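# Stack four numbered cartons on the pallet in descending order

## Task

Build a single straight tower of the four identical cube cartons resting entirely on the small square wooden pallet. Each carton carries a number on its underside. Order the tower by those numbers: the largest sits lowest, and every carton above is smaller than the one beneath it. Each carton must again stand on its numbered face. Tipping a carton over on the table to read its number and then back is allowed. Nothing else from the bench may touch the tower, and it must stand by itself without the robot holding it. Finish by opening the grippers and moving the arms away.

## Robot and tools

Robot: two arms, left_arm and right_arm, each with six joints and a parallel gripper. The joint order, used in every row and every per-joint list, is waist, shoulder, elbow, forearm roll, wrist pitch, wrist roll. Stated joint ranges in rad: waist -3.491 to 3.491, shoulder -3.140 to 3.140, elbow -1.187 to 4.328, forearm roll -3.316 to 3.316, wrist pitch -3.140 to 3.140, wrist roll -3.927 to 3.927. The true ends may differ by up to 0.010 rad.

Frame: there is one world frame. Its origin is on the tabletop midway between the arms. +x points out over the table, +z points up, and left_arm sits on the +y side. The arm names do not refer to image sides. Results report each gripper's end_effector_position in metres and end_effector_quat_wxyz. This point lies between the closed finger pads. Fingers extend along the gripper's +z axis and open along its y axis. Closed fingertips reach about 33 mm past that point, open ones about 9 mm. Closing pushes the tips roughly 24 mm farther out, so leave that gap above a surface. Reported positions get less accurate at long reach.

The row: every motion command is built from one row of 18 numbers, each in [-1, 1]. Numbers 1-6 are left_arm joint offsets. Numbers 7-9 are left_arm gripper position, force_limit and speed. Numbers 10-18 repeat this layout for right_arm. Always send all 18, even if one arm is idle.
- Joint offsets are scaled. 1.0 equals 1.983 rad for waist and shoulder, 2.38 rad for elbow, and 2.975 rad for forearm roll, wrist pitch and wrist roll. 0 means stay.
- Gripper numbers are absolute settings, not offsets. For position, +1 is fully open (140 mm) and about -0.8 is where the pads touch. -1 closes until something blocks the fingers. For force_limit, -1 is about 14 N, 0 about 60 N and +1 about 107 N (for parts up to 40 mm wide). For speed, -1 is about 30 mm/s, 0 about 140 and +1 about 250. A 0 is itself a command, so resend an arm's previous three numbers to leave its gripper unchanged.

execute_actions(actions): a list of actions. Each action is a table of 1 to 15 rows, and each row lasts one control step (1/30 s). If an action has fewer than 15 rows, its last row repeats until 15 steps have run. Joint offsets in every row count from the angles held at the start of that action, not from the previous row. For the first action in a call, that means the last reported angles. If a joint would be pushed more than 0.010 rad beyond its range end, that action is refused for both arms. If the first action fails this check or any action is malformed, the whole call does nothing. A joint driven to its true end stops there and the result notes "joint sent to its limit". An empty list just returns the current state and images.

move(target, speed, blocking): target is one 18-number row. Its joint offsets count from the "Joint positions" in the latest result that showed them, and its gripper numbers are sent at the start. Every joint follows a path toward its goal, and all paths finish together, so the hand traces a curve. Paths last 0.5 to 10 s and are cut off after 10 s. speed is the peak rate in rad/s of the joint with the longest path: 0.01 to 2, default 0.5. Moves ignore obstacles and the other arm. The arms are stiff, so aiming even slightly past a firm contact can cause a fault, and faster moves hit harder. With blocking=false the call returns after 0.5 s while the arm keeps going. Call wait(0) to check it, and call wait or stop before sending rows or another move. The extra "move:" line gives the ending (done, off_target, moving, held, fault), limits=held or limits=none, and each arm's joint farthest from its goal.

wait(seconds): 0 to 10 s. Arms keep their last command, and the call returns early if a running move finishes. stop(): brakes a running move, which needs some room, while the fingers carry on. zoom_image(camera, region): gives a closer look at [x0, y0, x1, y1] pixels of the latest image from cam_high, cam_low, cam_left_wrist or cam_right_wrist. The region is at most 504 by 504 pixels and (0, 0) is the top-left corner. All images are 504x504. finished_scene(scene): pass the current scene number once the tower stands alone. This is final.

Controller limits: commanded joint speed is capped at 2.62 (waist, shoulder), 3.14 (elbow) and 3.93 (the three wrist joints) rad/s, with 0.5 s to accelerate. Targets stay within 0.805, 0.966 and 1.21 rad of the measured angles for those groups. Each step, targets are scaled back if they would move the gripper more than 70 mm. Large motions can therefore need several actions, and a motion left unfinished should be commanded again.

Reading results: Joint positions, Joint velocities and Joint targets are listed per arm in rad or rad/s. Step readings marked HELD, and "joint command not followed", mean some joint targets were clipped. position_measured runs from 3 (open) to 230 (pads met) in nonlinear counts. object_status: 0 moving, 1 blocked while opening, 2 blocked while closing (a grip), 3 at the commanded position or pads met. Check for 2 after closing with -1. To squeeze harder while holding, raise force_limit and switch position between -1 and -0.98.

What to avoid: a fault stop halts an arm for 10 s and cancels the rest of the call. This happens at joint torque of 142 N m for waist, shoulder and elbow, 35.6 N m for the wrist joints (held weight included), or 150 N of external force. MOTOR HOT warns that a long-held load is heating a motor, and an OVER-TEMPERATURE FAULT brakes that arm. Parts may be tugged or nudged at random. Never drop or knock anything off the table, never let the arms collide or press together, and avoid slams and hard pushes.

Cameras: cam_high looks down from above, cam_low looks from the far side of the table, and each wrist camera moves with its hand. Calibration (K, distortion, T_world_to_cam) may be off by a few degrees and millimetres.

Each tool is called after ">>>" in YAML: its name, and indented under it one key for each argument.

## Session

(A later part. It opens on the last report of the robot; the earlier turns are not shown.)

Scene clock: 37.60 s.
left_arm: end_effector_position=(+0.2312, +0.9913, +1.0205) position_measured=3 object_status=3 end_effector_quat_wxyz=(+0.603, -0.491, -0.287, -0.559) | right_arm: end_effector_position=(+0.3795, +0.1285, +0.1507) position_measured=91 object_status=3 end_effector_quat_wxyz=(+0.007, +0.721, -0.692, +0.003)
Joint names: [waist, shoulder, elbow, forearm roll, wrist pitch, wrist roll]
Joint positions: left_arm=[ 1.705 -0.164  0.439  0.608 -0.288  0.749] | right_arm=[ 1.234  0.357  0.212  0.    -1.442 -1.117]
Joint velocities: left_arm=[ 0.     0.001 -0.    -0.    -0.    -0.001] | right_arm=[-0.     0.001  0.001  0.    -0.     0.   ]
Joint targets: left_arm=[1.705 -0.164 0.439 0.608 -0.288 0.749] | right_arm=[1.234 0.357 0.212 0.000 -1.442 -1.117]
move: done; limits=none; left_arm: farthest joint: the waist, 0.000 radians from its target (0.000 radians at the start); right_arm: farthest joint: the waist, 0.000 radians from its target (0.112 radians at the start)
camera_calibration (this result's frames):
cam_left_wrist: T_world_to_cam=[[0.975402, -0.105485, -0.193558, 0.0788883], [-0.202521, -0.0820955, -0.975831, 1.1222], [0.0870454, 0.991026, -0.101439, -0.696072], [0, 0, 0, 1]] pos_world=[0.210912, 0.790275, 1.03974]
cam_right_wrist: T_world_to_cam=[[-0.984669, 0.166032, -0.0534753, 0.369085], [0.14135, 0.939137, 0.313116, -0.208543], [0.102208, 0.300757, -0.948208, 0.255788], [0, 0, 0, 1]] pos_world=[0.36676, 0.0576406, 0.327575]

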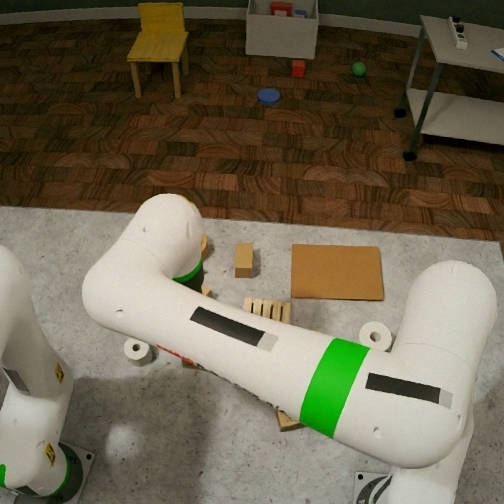

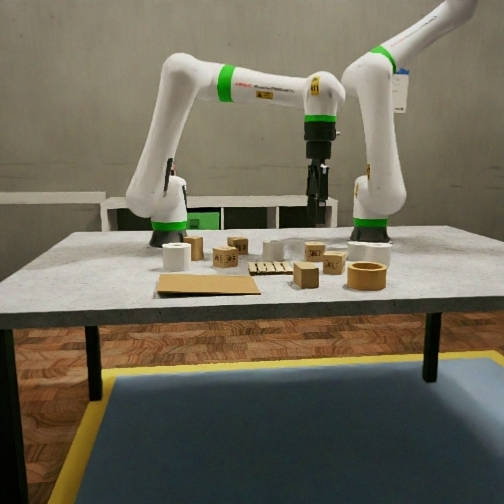

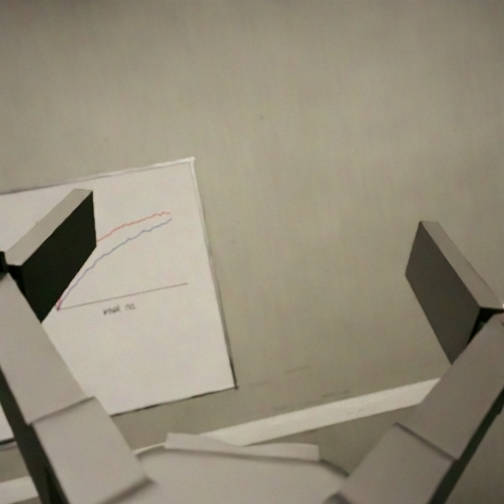

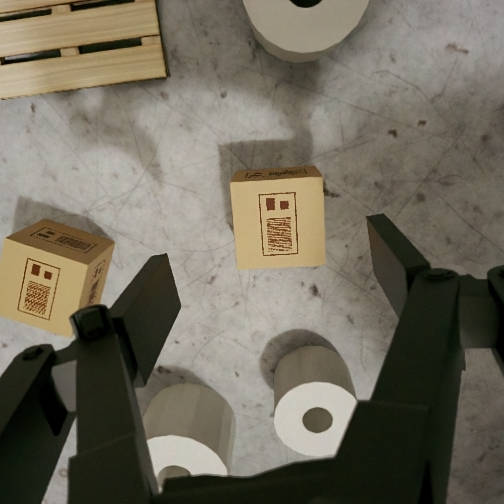

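>>> move:
  target: [0,0,0,0,0,0,1,0,0,0.0038,0.0272,-0.0744,0,0.0776,-0.0194,0.3,0,0.3]
  speed: 0.4

>>> execute_actions:
  actions:
    - [[0,0,0,0,0,0,1,0,0,0,0,0,0,0,0,-1,0,0.3]]
    - [[0,0,0,0,0,0,1,0,0,0,0,0,0,0,0,-1,0,0.3]]

>>> move:
  target: [0,0,0,0,0,0,1,0,0,0,-0.0272,0.0744,0,-0.0776,0,-1,0,0.3]
  speed: 0.4

>>> move:
  target: [0,0,0,0,0,0,1,0,0,-0.5,0,0,0,0.528,0,-1,0,0.3]
  speed: 1.0

>>> zoom_image:
  camera: "cam_low"
  region: [30,0,330,150]

Scene clock: 39.33 s.
left_arm: end_effector_position=(+0.2312, +0.9913, +1.0205) position_measured=3 object_status=3 end_effector_quat_wxyz=(+0.603, -0.491, -0.287, -0.559) | right_arm: end_effector_position=(+0.3740, +0.1264, +0.0467) position_measured=91 object_status=3 end_effector_quat_wxyz=(+0.007, +0.704, -0.710, +0.003)
Joint names: [waist, shoulder, elbow, forearm roll, wrist pitch, wrist roll]
Joint positions: left_arm=[ 1.705 -0.164  0.439  0.608 -0.288  0.749] | right_arm=[ 1.242  0.411  0.035  0.    -1.211 -1.175]
Joint velocities: left_arm=[-0.    -0.     0.     0.001  0.    -0.001] | right_arm=[ 0.     0.001 -0.001 -0.001  0.001  0.   ]
Joint targets: left_arm=[1.705 -0.164 0.439 0.608 -0.288 0.749] | right_arm=[1.242 0.411 0.035 0.000 -1.211 -1.175]
move: done; limits=none; left_arm: farthest joint: the waist, 0.000 radians from its target (0.000 radians at the start); right_arm: farthest joint: the waist, 0.000 radians from its target (0.008 radians at the start)
camera_calibration (this result's frames):
cam_left_wrist: T_world_to_cam=[[0.975402, -0.105485, -0.193558, 0.0788883], [-0.202521, -0.0820953, -0.975831, 1.1222], [0.0870455, 0.991026, -0.101439, -0.696072], [0, 0, 0, 1]] pos_world=[0.210912, 0.790275, 1.03974]
cam_right_wrist: T_world_to_cam=[[-0.97508, 0.215096, -0.0543346, 0.348705], [0.187949, 0.931035, 0.312807, -0.189679], [0.117871, 0.2948, -0.948261, 0.153225], [0, 0, 0, 1]] pos_world=[0.357605, 0.0564219, 0.223577]

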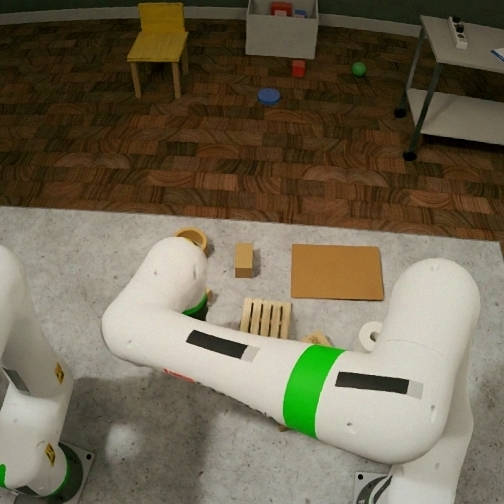

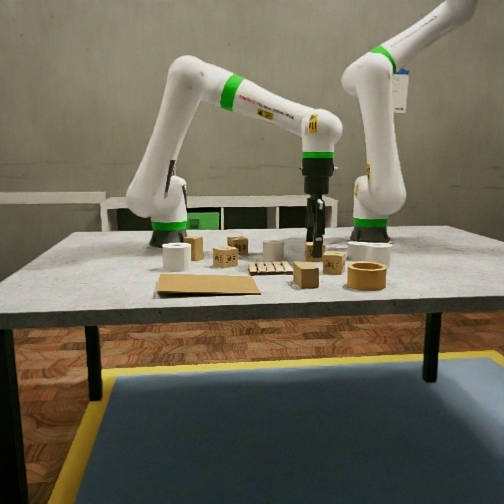

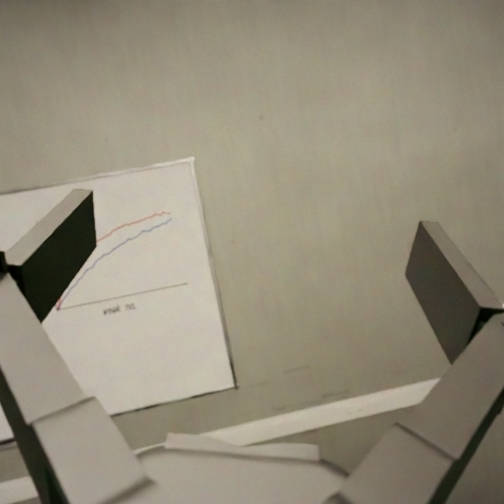

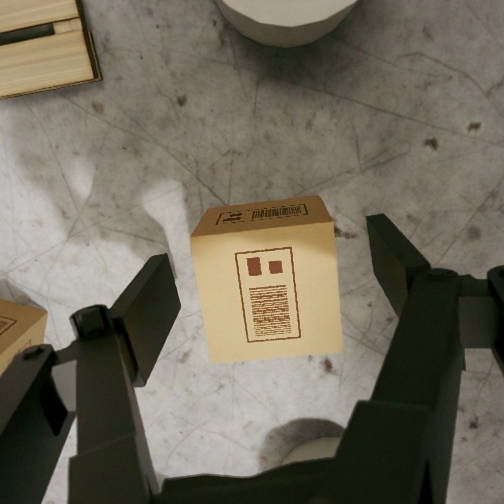

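Scene clock: 40.33 s.
left_arm: end_effector_position=(+0.2312, +0.9913, +1.0205) position_measured=3 object_status=3 end_effector_quat_wxyz=(+0.603, -0.491, -0.287, -0.559) | right_arm: end_effector_position=(+0.3740, +0.1264, +0.0467) position_measured=151 object_status=2 end_effector_quat_wxyz=(+0.007, +0.704, -0.710, +0.003)
Joint names: [waist, shoulder, elbow, forearm roll, wrist pitch, wrist roll]
Joint positions: left_arm=[ 1.705 -0.164  0.439  0.608 -0.288  0.749] | right_arm=[ 1.242  0.411  0.035  0.    -1.211 -1.175]
Joint velocities: left_arm=[-0.002 -0.003 -0.     0.001 -0.     0.   ] | right_arm=[0.001 0.    0.    0.    0.    0.   ]
Joint targets: left_arm=[1.705 -0.164 0.439 0.608 -0.288 0.749] | right_arm=[1.242 0.411 0.035 0.000 -1.211 -1.175]
Step readings (joint positions; steps 1 to 15: 1st action; 16 to 30: 2nd action):
0: left_arm=[1.705 -0.164 0.439 0.608 -0.288 0.749] | right_arm=[1.242 0.411 0.035 0.000 -1.211 -1.175]
1: left_arm=[1.705 -0.164 0.439 0.608 -0.288 0.749] | right_arm=[1.242 0.411 0.035 0.000 -1.211 -1.175]
2: left_arm=[1.705 -0.164 0.439 0.608 -0.288 0.749] | right_arm=[1.242 0.411 0.035 0.000 -1.211 -1.175]
4: left_arm=[1.705 -0.164 0.439 0.608 -0.288 0.749] | right_arm=[1.242 0.411 0.035 0.000 -1.211 -1.175]
8: left_arm=[1.705 -0.164 0.439 0.608 -0.288 0.749] | right_arm=[1.242 0.411 0.035 0.000 -1.211 -1.175]
15: left_arm=[1.705 -0.164 0.439 0.608 -0.288 0.749] | right_arm=[1.242 0.411 0.035 0.000 -1.211 -1.175]
16: left_arm=[1.705 -0.164 0.439 0.608 -0.288 0.749] | right_arm=[1.242 0.411 0.035 0.000 -1.211 -1.175]
17: left_arm=[1.705 -0.164 0.439 0.608 -0.288 0.749] | right_arm=[1.242 0.411 0.035 0.000 -1.211 -1.175]
19: left_arm=[1.705 -0.164 0.439 0.608 -0.288 0.749] | right_arm=[1.242 0.411 0.035 0.000 -1.211 -1.175]
23: left_arm=[1.705 -0.164 0.439 0.608 -0.288 0.749] | right_arm=[1.242 0.411 0.035 0.000 -1.211 -1.175]
30: Joint positions above
camera_calibration (this result's frames):
cam_left_wrist: T_world_to_cam=[[0.975402, -0.105485, -0.193558, 0.0788882], [-0.202521, -0.0820952, -0.975831, 1.1222], [0.0870453, 0.991026, -0.101439, -0.696072], [0, 0, 0, 1]] pos_world=[0.210912, 0.790275, 1.03974]
cam_right_wrist: T_world_to_cam=[[-0.975085, 0.215074, -0.0543342, 0.348693], [0.187929, 0.93104, 0.312805, -0.189672], [0.117863, 0.2948, -0.948262, 0.153213], [0, 0, 0, 1]] pos_world=[0.357592, 0.0564306, 0.223562]

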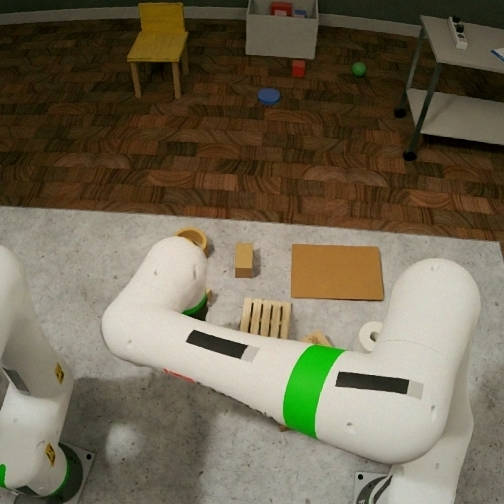

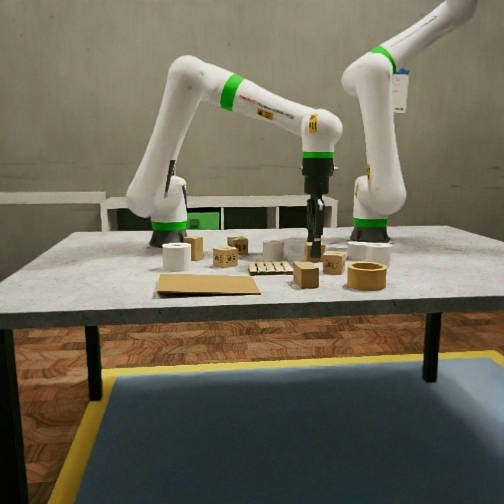

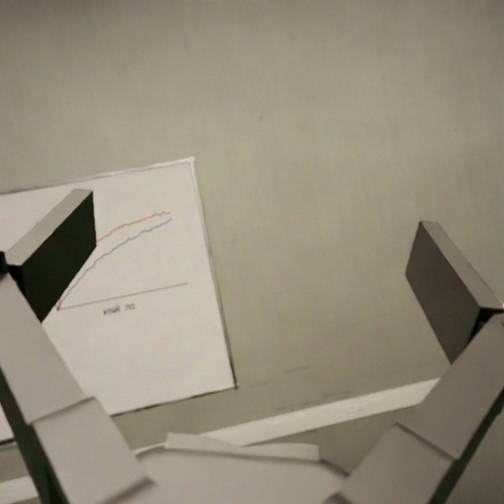

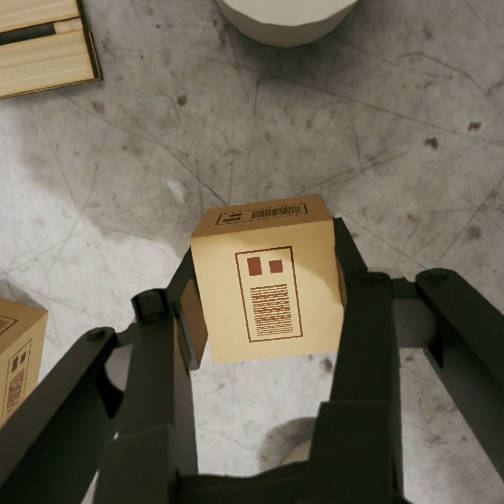

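Scene clock: 41.40 s.
left_arm: end_effector_position=(+0.2312, +0.9913, +1.0205) position_measured=3 object_status=3 end_effector_quat_wxyz=(+0.603, -0.491, -0.287, -0.559) | right_arm: end_effector_position=(+0.3760, +0.1311, +0.1507) position_measured=151 object_status=2 end_effector_quat_wxyz=(+0.007, +0.704, -0.710, +0.003)
Joint names: [waist, shoulder, elbow, forearm roll, wrist pitch, wrist roll]
Joint positions: left_arm=[ 1.705 -0.164  0.439  0.608 -0.288  0.749] | right_arm=[ 1.242  0.357  0.212  0.    -1.442 -1.175]
Joint velocities: left_arm=[-0.001 -0.     0.001 -0.    -0.    -0.   ] | right_arm=[-0.    -0.     0.001 -0.    -0.001  0.   ]
Joint targets: left_arm=[1.705 -0.164 0.439 0.608 -0.288 0.749] | right_arm=[1.242 0.357 0.212 0.000 -1.442 -1.175]
move: done; limits=none; left_arm: farthest joint: the waist, 0.000 radians from its target (0.000 radians at the start); right_arm: farthest joint: the waist, 0.000 radians from its target (0.000 radians at the start)
camera_calibration (this result's frames):
cam_left_wrist: T_world_to_cam=[[0.975402, -0.105485, -0.193558, 0.0788882], [-0.202521, -0.0820952, -0.975831, 1.1222], [0.0870456, 0.991026, -0.101439, -0.696072], [0, 0, 0, 1]] pos_world=[0.210912, 0.790275, 1.03974]
cam_right_wrist: T_world_to_cam=[[-0.975066, 0.215148, -0.0543774, 0.35528], [0.187971, 0.930991, 0.312926, -0.226914], [0.11795, 0.294902, -0.94822, 0.250201], [0, 0, 0, 1]] pos_world=[0.359563, 0.0610323, 0.327571]

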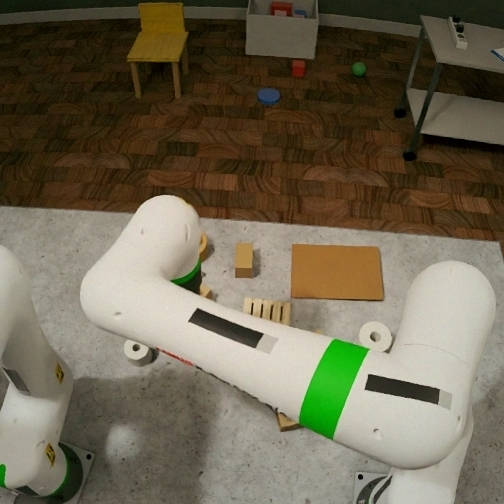

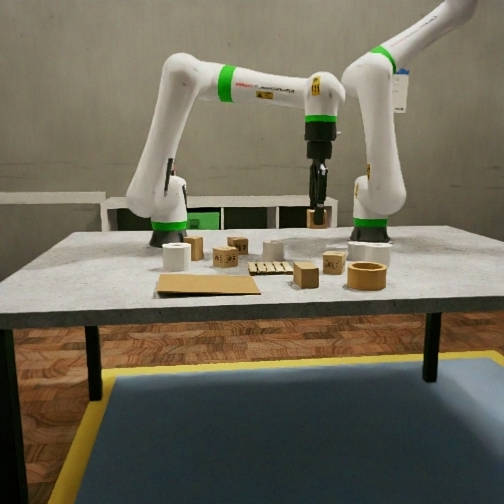

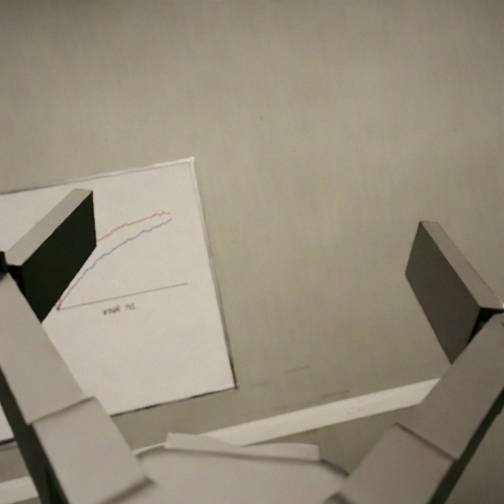

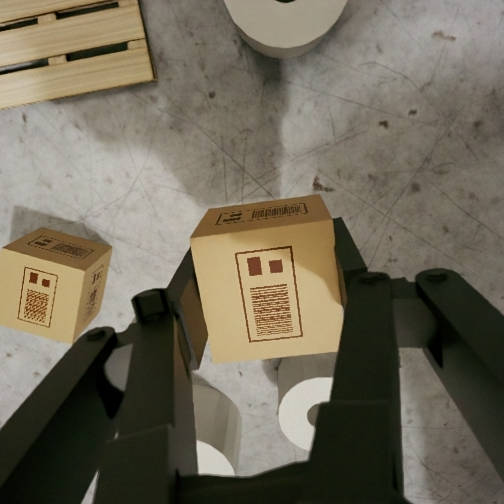

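Scene clock: 44.17 s.
left_arm: end_effector_position=(+0.2312, +0.9913, +1.0205) position_measured=3 object_status=3 end_effector_quat_wxyz=(+0.603, -0.491, -0.287, -0.559) | right_arm: end_effector_position=(+0.9682, -0.3029, +0.5015) position_measured=151 object_status=2 end_effector_quat_wxyz=(+0.697, -0.201, +0.684, -0.078)
Joint names: [waist, shoulder, elbow, forearm roll, wrist pitch, wrist roll]
Joint positions: left_arm=[ 1.705 -0.164  0.439  0.608 -0.288  0.749] | right_arm=[ 0.25   0.357  0.212  0.     0.129 -1.175]
Joint velocities: left_arm=[-0.    -0.     0.     0.001  0.     0.   ] | right_arm=[-0.002 -0.001 -0.     0.001  0.001 -0.   ]
Joint targets: left_arm=[1.705 -0.164 0.439 0.608 -0.288 0.749] | right_arm=[0.250 0.357 0.212 0.000 0.129 -1.175]
move: done; limits=none; left_arm: farthest joint: the waist, 0.000 radians from its target (0.000 radians at the start); right_arm: farthest joint: the waist, 0.000 radians from its target (0.991 radians at the start)
camera_calibration (this result's frames):
cam_left_wrist: T_world_to_cam=[[0.975402, -0.105485, -0.193558, 0.0788881], [-0.202521, -0.0820952, -0.975831, 1.1222], [0.0870453, 0.991026, -0.101439, -0.696072], [0, 0, 0, 1]] pos_world=[0.210912, 0.790275, 1.03974]
cam_right_wrist: T_world_to_cam=[[-0.116702, 0.975433, -0.186845, 0.510789], [-0.341856, 0.137182, 0.929686, -0.0807507], [0.932478, 0.17237, 0.317448, -0.819571], [0, 0, 0, 1]] pos_world=[0.796237, -0.345894, 0.430682]

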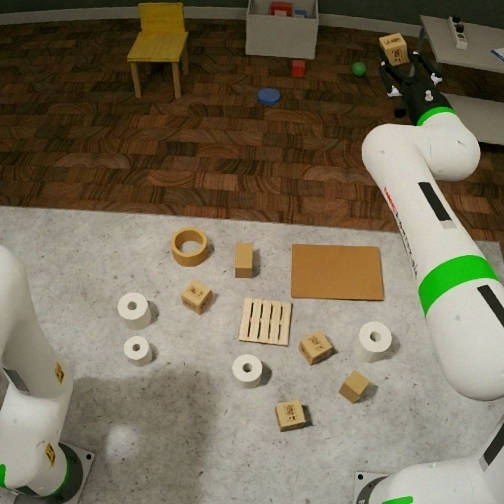

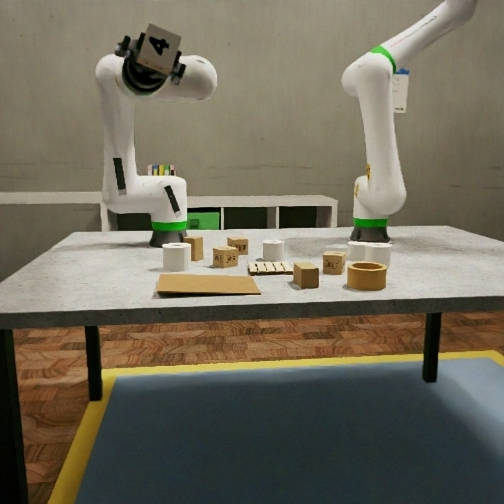

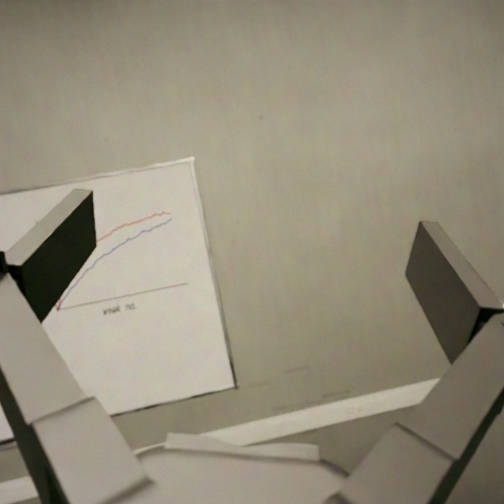

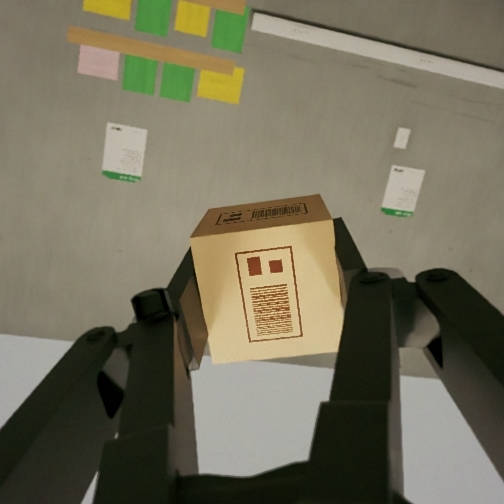

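Region (30, 0, 330, 150) of cam_low's 504x504 image, scaled by 1.680, with more detail than that image has.

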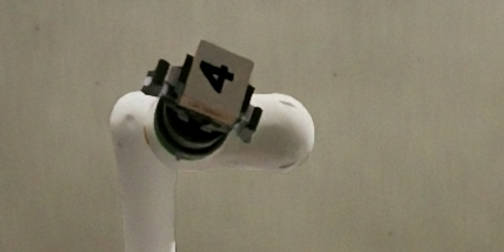

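C=4. Put it back.

>>> move:
  target: [0,0,0,0,0,0,1,0,0,0.5,0,0,0,-0.528,0,-1,0,0.3]
  speed: 1.0

>>> move:
  target: [0,0,0,0,0,0,1,0,0,0,0.0269,-0.0737,0,0.0769,0,-1,0,0.3]
  speed: 0.4

>>> execute_actions:
  actions:
    - [[0,0,0,0,0,0,1,0,0,0,0,0,0,0,0,0.3,0,0]]
    - [[0,0,0,0,0,0,1,0,0,0,0,0,0,0,0,0.3,0,0]]

>>> move:
  target: [0,0,0,0,0,0,1,0,0,0,-0.0269,0.0737,0,-0.0769,0,0.3,0,0.3]
  speed: 0.5

Scene clock: 47.40 s.
left_arm: end_effector_position=(+0.2312, +0.9913, +1.0205) position_measured=3 object_status=3 end_effector_quat_wxyz=(+0.603, -0.491, -0.287, -0.559) | right_arm: end_effector_position=(+0.3760, +0.1311, +0.1507) position_measured=151 object_status=2 end_effector_quat_wxyz=(+0.007, +0.704, -0.710, +0.003)
Joint names: [waist, shoulder, elbow, forearm roll, wrist pitch, wrist roll]
Joint positions: left_arm=[ 1.705 -0.164  0.439  0.608 -0.288  0.749] | right_arm=[ 1.242  0.357  0.212  0.    -1.442 -1.175]
Joint velocities: left_arm=[-0.    -0.    -0.    -0.001  0.    -0.   ] | right_arm=[ 0.002 -0.     0.    -0.    -0.001  0.001]
Joint targets: left_arm=[1.705 -0.164 0.439 0.608 -0.288 0.749] | right_arm=[1.242 0.357 0.212 0.000 -1.442 -1.175]
move: done; limits=none; left_arm: farthest joint: the waist, 0.000 radians from its target (0.000 radians at the start); right_arm: farthest joint: the waist, 0.000 radians from its target (0.992 radians at the start)
camera_calibration (this result's frames):
cam_left_wrist: T_world_to_cam=[[0.975402, -0.105485, -0.193558, 0.0788883], [-0.202521, -0.0820953, -0.975831, 1.1222], [0.0870455, 0.991026, -0.101439, -0.696072], [0, 0, 0, 1]] pos_world=[0.210912, 0.790275, 1.03974]
cam_right_wrist: T_world_to_cam=[[-0.975067, 0.215144, -0.0543822, 0.35528], [0.187963, 0.930984, 0.31295, -0.226927], [0.117958, 0.294926, -0.948211, 0.250206], [0, 0, 0, 1]] pos_world=[0.359562, 0.0610365, 0.327586]

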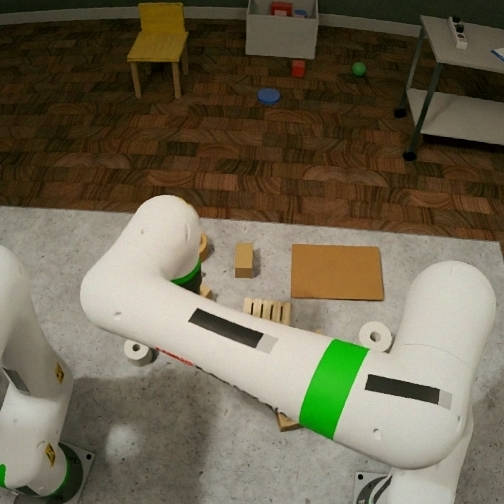

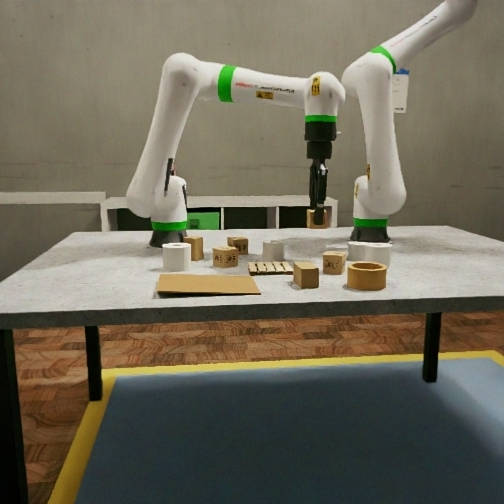

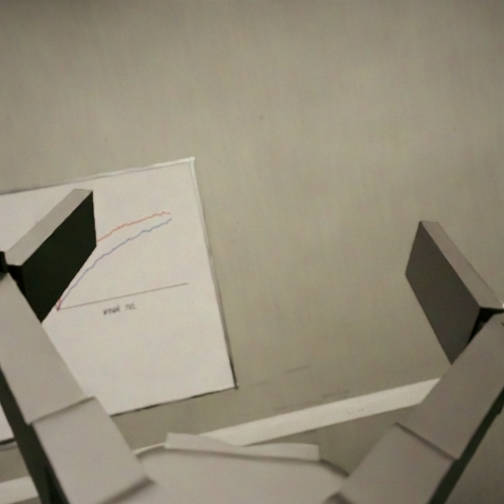

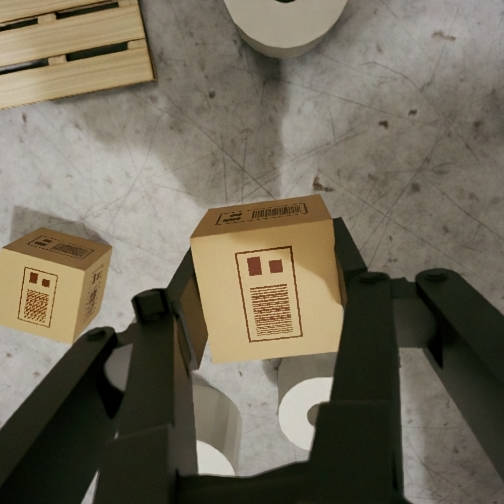

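Scene clock: 48.47 s.
left_arm: end_effector_position=(+0.2312, +0.9913, +1.0205) position_measured=3 object_status=3 end_effector_quat_wxyz=(+0.603, -0.491, -0.287, -0.559) | right_arm: end_effector_position=(+0.3741, +0.1266, +0.0477) position_measured=151 object_status=2 end_effector_quat_wxyz=(+0.007, +0.704, -0.710, +0.003)
Joint names: [waist, shoulder, elbow, forearm roll, wrist pitch, wrist roll]
Joint positions: left_arm=[ 1.705 -0.164  0.439  0.608 -0.288  0.749] | right_arm=[ 1.242  0.41   0.037  0.    -1.213 -1.175]
Joint velocities: left_arm=[-0.001  0.    -0.001 -0.001  0.     0.001] | right_arm=[ 0.001 -0.    -0.001  0.     0.001  0.   ]
Joint targets: left_arm=[1.705 -0.164 0.439 0.608 -0.288 0.749] | right_arm=[1.242 0.410 0.037 0.000 -1.213 -1.175]
move: done; limits=none; left_arm: farthest joint: the waist, 0.000 radians from its target (0.000 radians at the start); right_arm: farthest joint: the waist, 0.000 radians from its target (0.000 radians at the start)
camera_calibration (this result's frames):
cam_left_wrist: T_world_to_cam=[[0.975402, -0.105485, -0.193558, 0.0788883], [-0.202522, -0.0820952, -0.975831, 1.1222], [0.0870454, 0.991026, -0.101439, -0.696072], [0, 0, 0, 1]] pos_world=[0.210912, 0.790275, 1.03974]
cam_right_wrist: T_world_to_cam=[[-0.975087, 0.215057, -0.0543724, 0.348776], [0.187877, 0.930987, 0.312994, -0.190171], [0.117931, 0.294981, -0.948197, 0.154058], [0, 0, 0, 1]] pos_world=[0.357648, 0.0565963, 0.224564]

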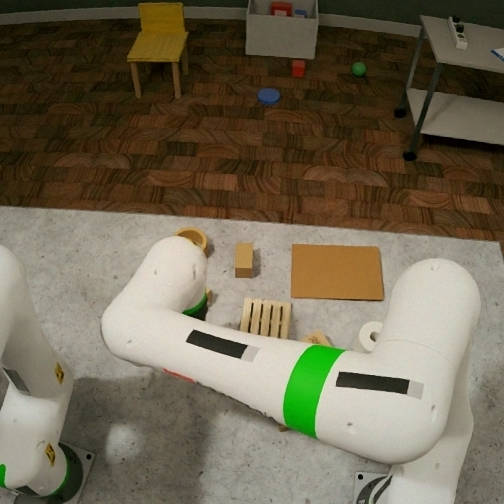

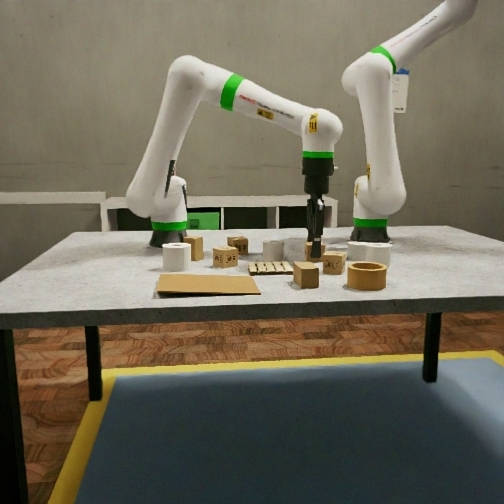

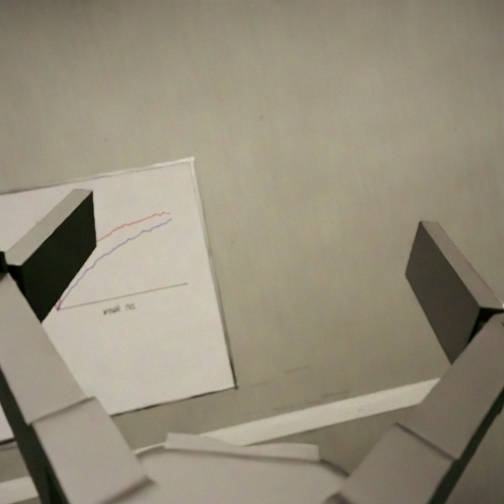

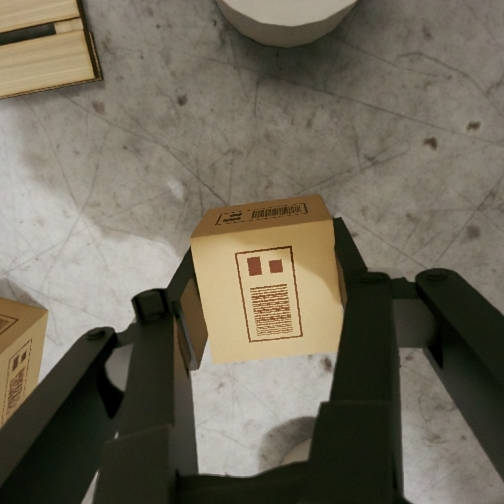

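Scene clock: 49.47 s.
left_arm: end_effector_position=(+0.2312, +0.9913, +1.0205) position_measured=3 object_status=3 end_effector_quat_wxyz=(+0.603, -0.491, -0.287, -0.559) | right_arm: end_effector_position=(+0.3741, +0.1266, +0.0477) position_measured=91 object_status=3 end_effector_quat_wxyz=(+0.007, +0.704, -0.710, +0.003)
Joint names: [waist, shoulder, elbow, forearm roll, wrist pitch, wrist roll]
Joint positions: left_arm=[ 1.705 -0.164  0.439  0.608 -0.288  0.749] | right_arm=[ 1.242  0.41   0.037  0.    -1.213 -1.175]
Joint velocities: left_arm=[ 0.001  0.    -0.001  0.001  0.     0.   ] | right_arm=[ 0.001 -0.001  0.     0.001  0.     0.001]
Joint targets: left_arm=[1.705 -0.164 0.439 0.608 -0.288 0.749] | right_arm=[1.242 0.410 0.037 0.000 -1.213 -1.175]
Step readings (joint positions; steps 1 to 15: 1st action; 16 to 30: 2nd action):
0: left_arm=[1.705 -0.164 0.439 0.608 -0.288 0.749] | right_arm=[1.242 0.410 0.037 0.000 -1.213 -1.175]
1: left_arm=[1.705 -0.164 0.439 0.608 -0.288 0.749] | right_arm=[1.242 0.410 0.037 0.000 -1.213 -1.175]
2: left_arm=[1.705 -0.164 0.439 0.608 -0.288 0.749] | right_arm=[1.242 0.410 0.037 0.000 -1.213 -1.175]
4: left_arm=[1.705 -0.164 0.439 0.608 -0.288 0.749] | right_arm=[1.242 0.410 0.037 0.000 -1.213 -1.175]
8: left_arm=[1.705 -0.164 0.439 0.608 -0.288 0.749] | right_arm=[1.242 0.410 0.037 0.000 -1.213 -1.175]
15: left_arm=[1.705 -0.164 0.439 0.608 -0.288 0.749] | right_arm=[1.242 0.410 0.037 0.000 -1.213 -1.175]
16: left_arm=[1.705 -0.164 0.439 0.608 -0.288 0.749] | right_arm=[1.242 0.410 0.037 0.000 -1.213 -1.175]
17: left_arm=[1.705 -0.164 0.439 0.608 -0.288 0.749] | right_arm=[1.242 0.410 0.037 0.000 -1.213 -1.175]
19: left_arm=[1.705 -0.164 0.439 0.608 -0.288 0.749] | right_arm=[1.242 0.410 0.037 0.000 -1.213 -1.175]
23: left_arm=[1.705 -0.164 0.439 0.608 -0.288 0.749] | right_arm=[1.242 0.410 0.037 0.000 -1.213 -1.175]
30: Joint positions above
camera_calibration (this result's frames):
cam_left_wrist: T_world_to_cam=[[0.975402, -0.105485, -0.193558, 0.0788882], [-0.202521, -0.0820952, -0.975831, 1.1222], [0.0870455, 0.991026, -0.101439, -0.696072], [0, 0, 0, 1]] pos_world=[0.210912, 0.790275, 1.03974]
cam_right_wrist: T_world_to_cam=[[-0.975087, 0.215056, -0.0543702, 0.348774], [0.187879, 0.930991, 0.312982, -0.190161], [0.117927, 0.29497, -0.948202, 0.154047], [0, 0, 0, 1]] pos_world=[0.357646, 0.0565932, 0.224547]

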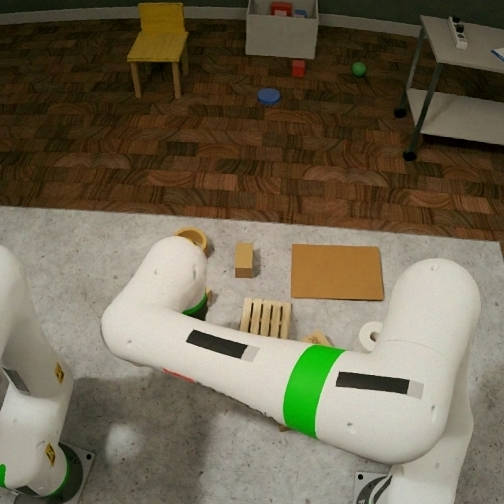

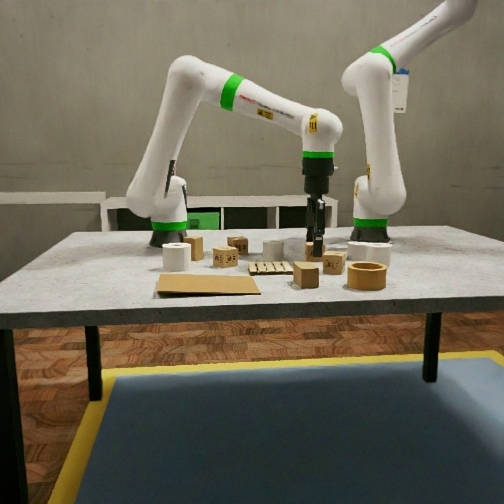

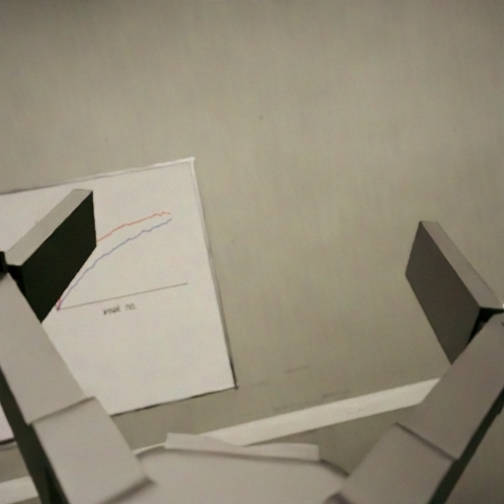

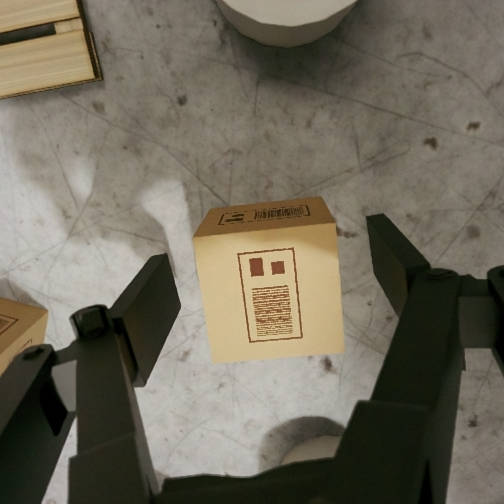

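Scene clock: 50.43 s.
left_arm: end_effector_position=(+0.2312, +0.9913, +1.0205) position_measured=3 object_status=3 end_effector_quat_wxyz=(+0.603, -0.491, -0.287, -0.559) | right_arm: end_effector_position=(+0.3760, +0.1311, +0.1507) position_measured=91 object_status=3 end_effector_quat_wxyz=(+0.007, +0.704, -0.710, +0.003)
Joint names: [waist, shoulder, elbow, forearm roll, wrist pitch, wrist roll]
Joint positions: left_arm=[ 1.705 -0.164  0.439  0.608 -0.288  0.749] | right_arm=[ 1.242  0.357  0.212  0.    -1.442 -1.175]
Joint velocities: left_arm=[-0.001 -0.001  0.    -0.    -0.     0.001] | right_arm=[ 0.001 -0.001  0.001  0.001 -0.001 -0.001]
Joint targets: left_arm=[1.705 -0.164 0.439 0.608 -0.288 0.749] | right_arm=[1.242 0.357 0.212 0.000 -1.442 -1.175]
move: done; limits=none; left_arm: farthest joint: the waist, 0.000 radians from its target (0.000 radians at the start); right_arm: farthest joint: the waist, 0.000 radians from its target (0.000 radians at the start)
camera_calibration (this result's frames):
cam_left_wrist: T_world_to_cam=[[0.975402, -0.105485, -0.193558, 0.0788882], [-0.202521, -0.0820952, -0.975831, 1.1222], [0.0870454, 0.991026, -0.101439, -0.696072], [0, 0, 0, 1]] pos_world=[0.210912, 0.790275, 1.03974]
cam_right_wrist: T_world_to_cam=[[-0.975073, 0.21512, -0.0543788, 0.355271], [0.187943, 0.930994, 0.312934, -0.226913], [0.117945, 0.294913, -0.948217, 0.25019], [0, 0, 0, 1]] pos_world=[0.359553, 0.0610447, 0.327562]

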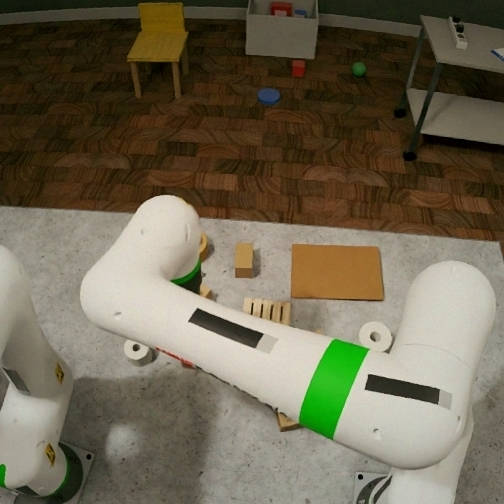

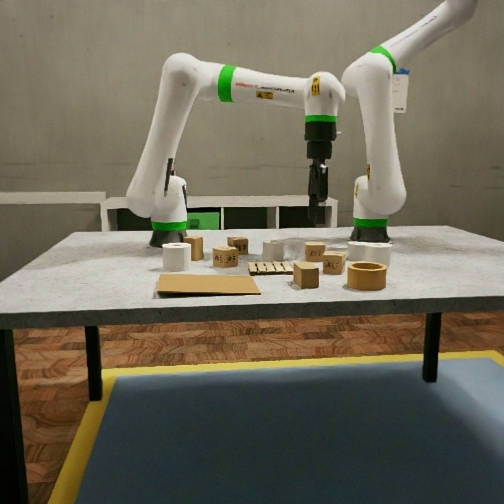

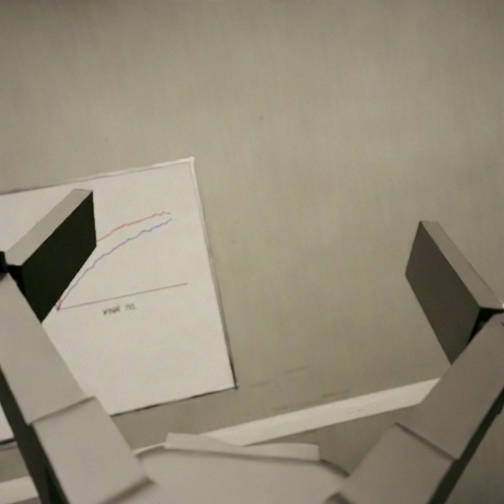

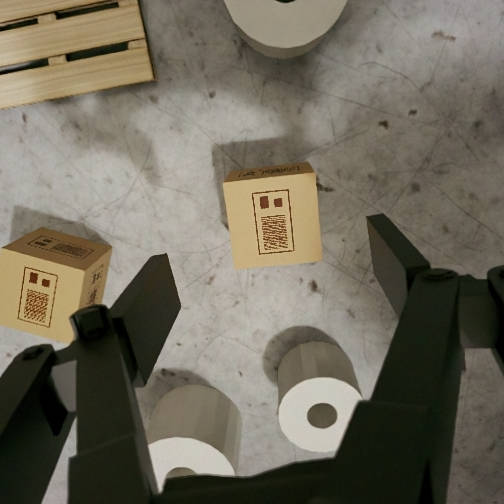

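>>> move:
  target: [0,0,0,0,0,0,1,0,0,-0.1103,0.1748,0.2158,0,-0.0561,-0.0766,0.3,0,0.3]
  speed: 0.7

Scene clock: 52.20 s.
left_arm: end_effector_position=(+0.2312, +0.9913, +1.0205) position_measured=3 object_status=3 end_effector_quat_wxyz=(+0.603, -0.491, -0.287, -0.559) | right_arm: end_effector_position=(+0.5428, +0.1485, +0.1508) position_measured=91 object_status=3 end_effector_quat_wxyz=(-0.007, -0.529, +0.848, -0.003)
Joint names: [waist, shoulder, elbow, forearm roll, wrist pitch, wrist roll]
Joint positions: left_arm=[ 1.705 -0.164  0.439  0.608 -0.288  0.749] | right_arm=[ 1.023  0.703  0.726  0.    -1.609 -1.403]
Joint velocities: left_arm=[-0.001 -0.001 -0.001 -0.001  0.     0.001] | right_arm=[-0.001  0.001  0.001  0.001 -0.     0.   ]
Joint targets: left_arm=[1.705 -0.164 0.439 0.608 -0.288 0.749] | right_arm=[1.023 0.703 0.726 0.000 -1.609 -1.403]
move: done; limits=none; left_arm: farthest joint: the waist, 0.000 radians from its target (0.000 radians at the start); right_arm: farthest joint: the waist, 0.000 radians from its target (0.218 radians at the start)
camera_calibration (this result's frames):
cam_left_wrist: T_world_to_cam=[[0.975402, -0.105485, -0.193558, 0.0788882], [-0.202521, -0.0820951, -0.975831, 1.1222], [0.0870454, 0.991026, -0.101439, -0.696072], [0, 0, 0, 1]] pos_world=[0.210912, 0.790275, 1.03974]
cam_right_wrist: T_world_to_cam=[[-0.786396, 0.614994, -0.0580018, 0.35297], [0.57072, 0.759274, 0.3127, -0.456721], [0.236348, 0.212803, -0.948079, 0.173329], [0, 0, 0, 1]] pos_world=[0.497268, 0.0928168, 0.327619]

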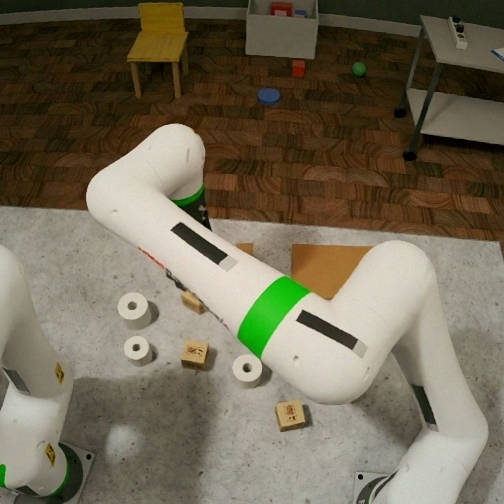

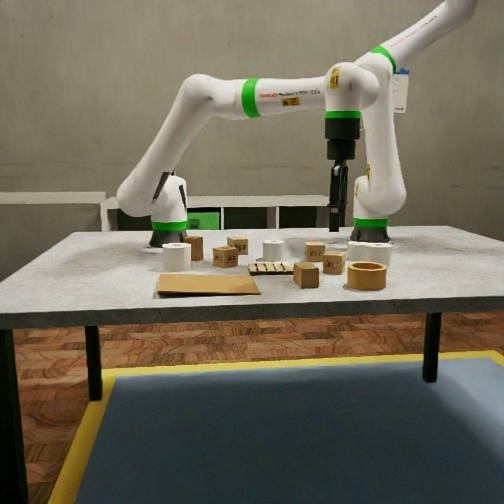

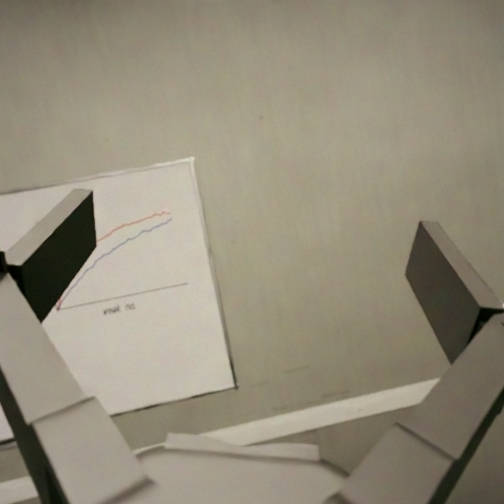

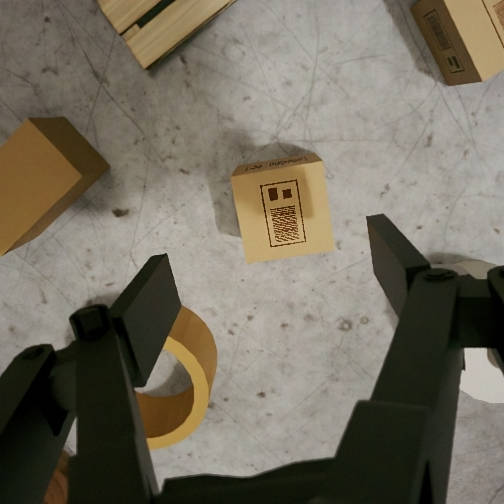

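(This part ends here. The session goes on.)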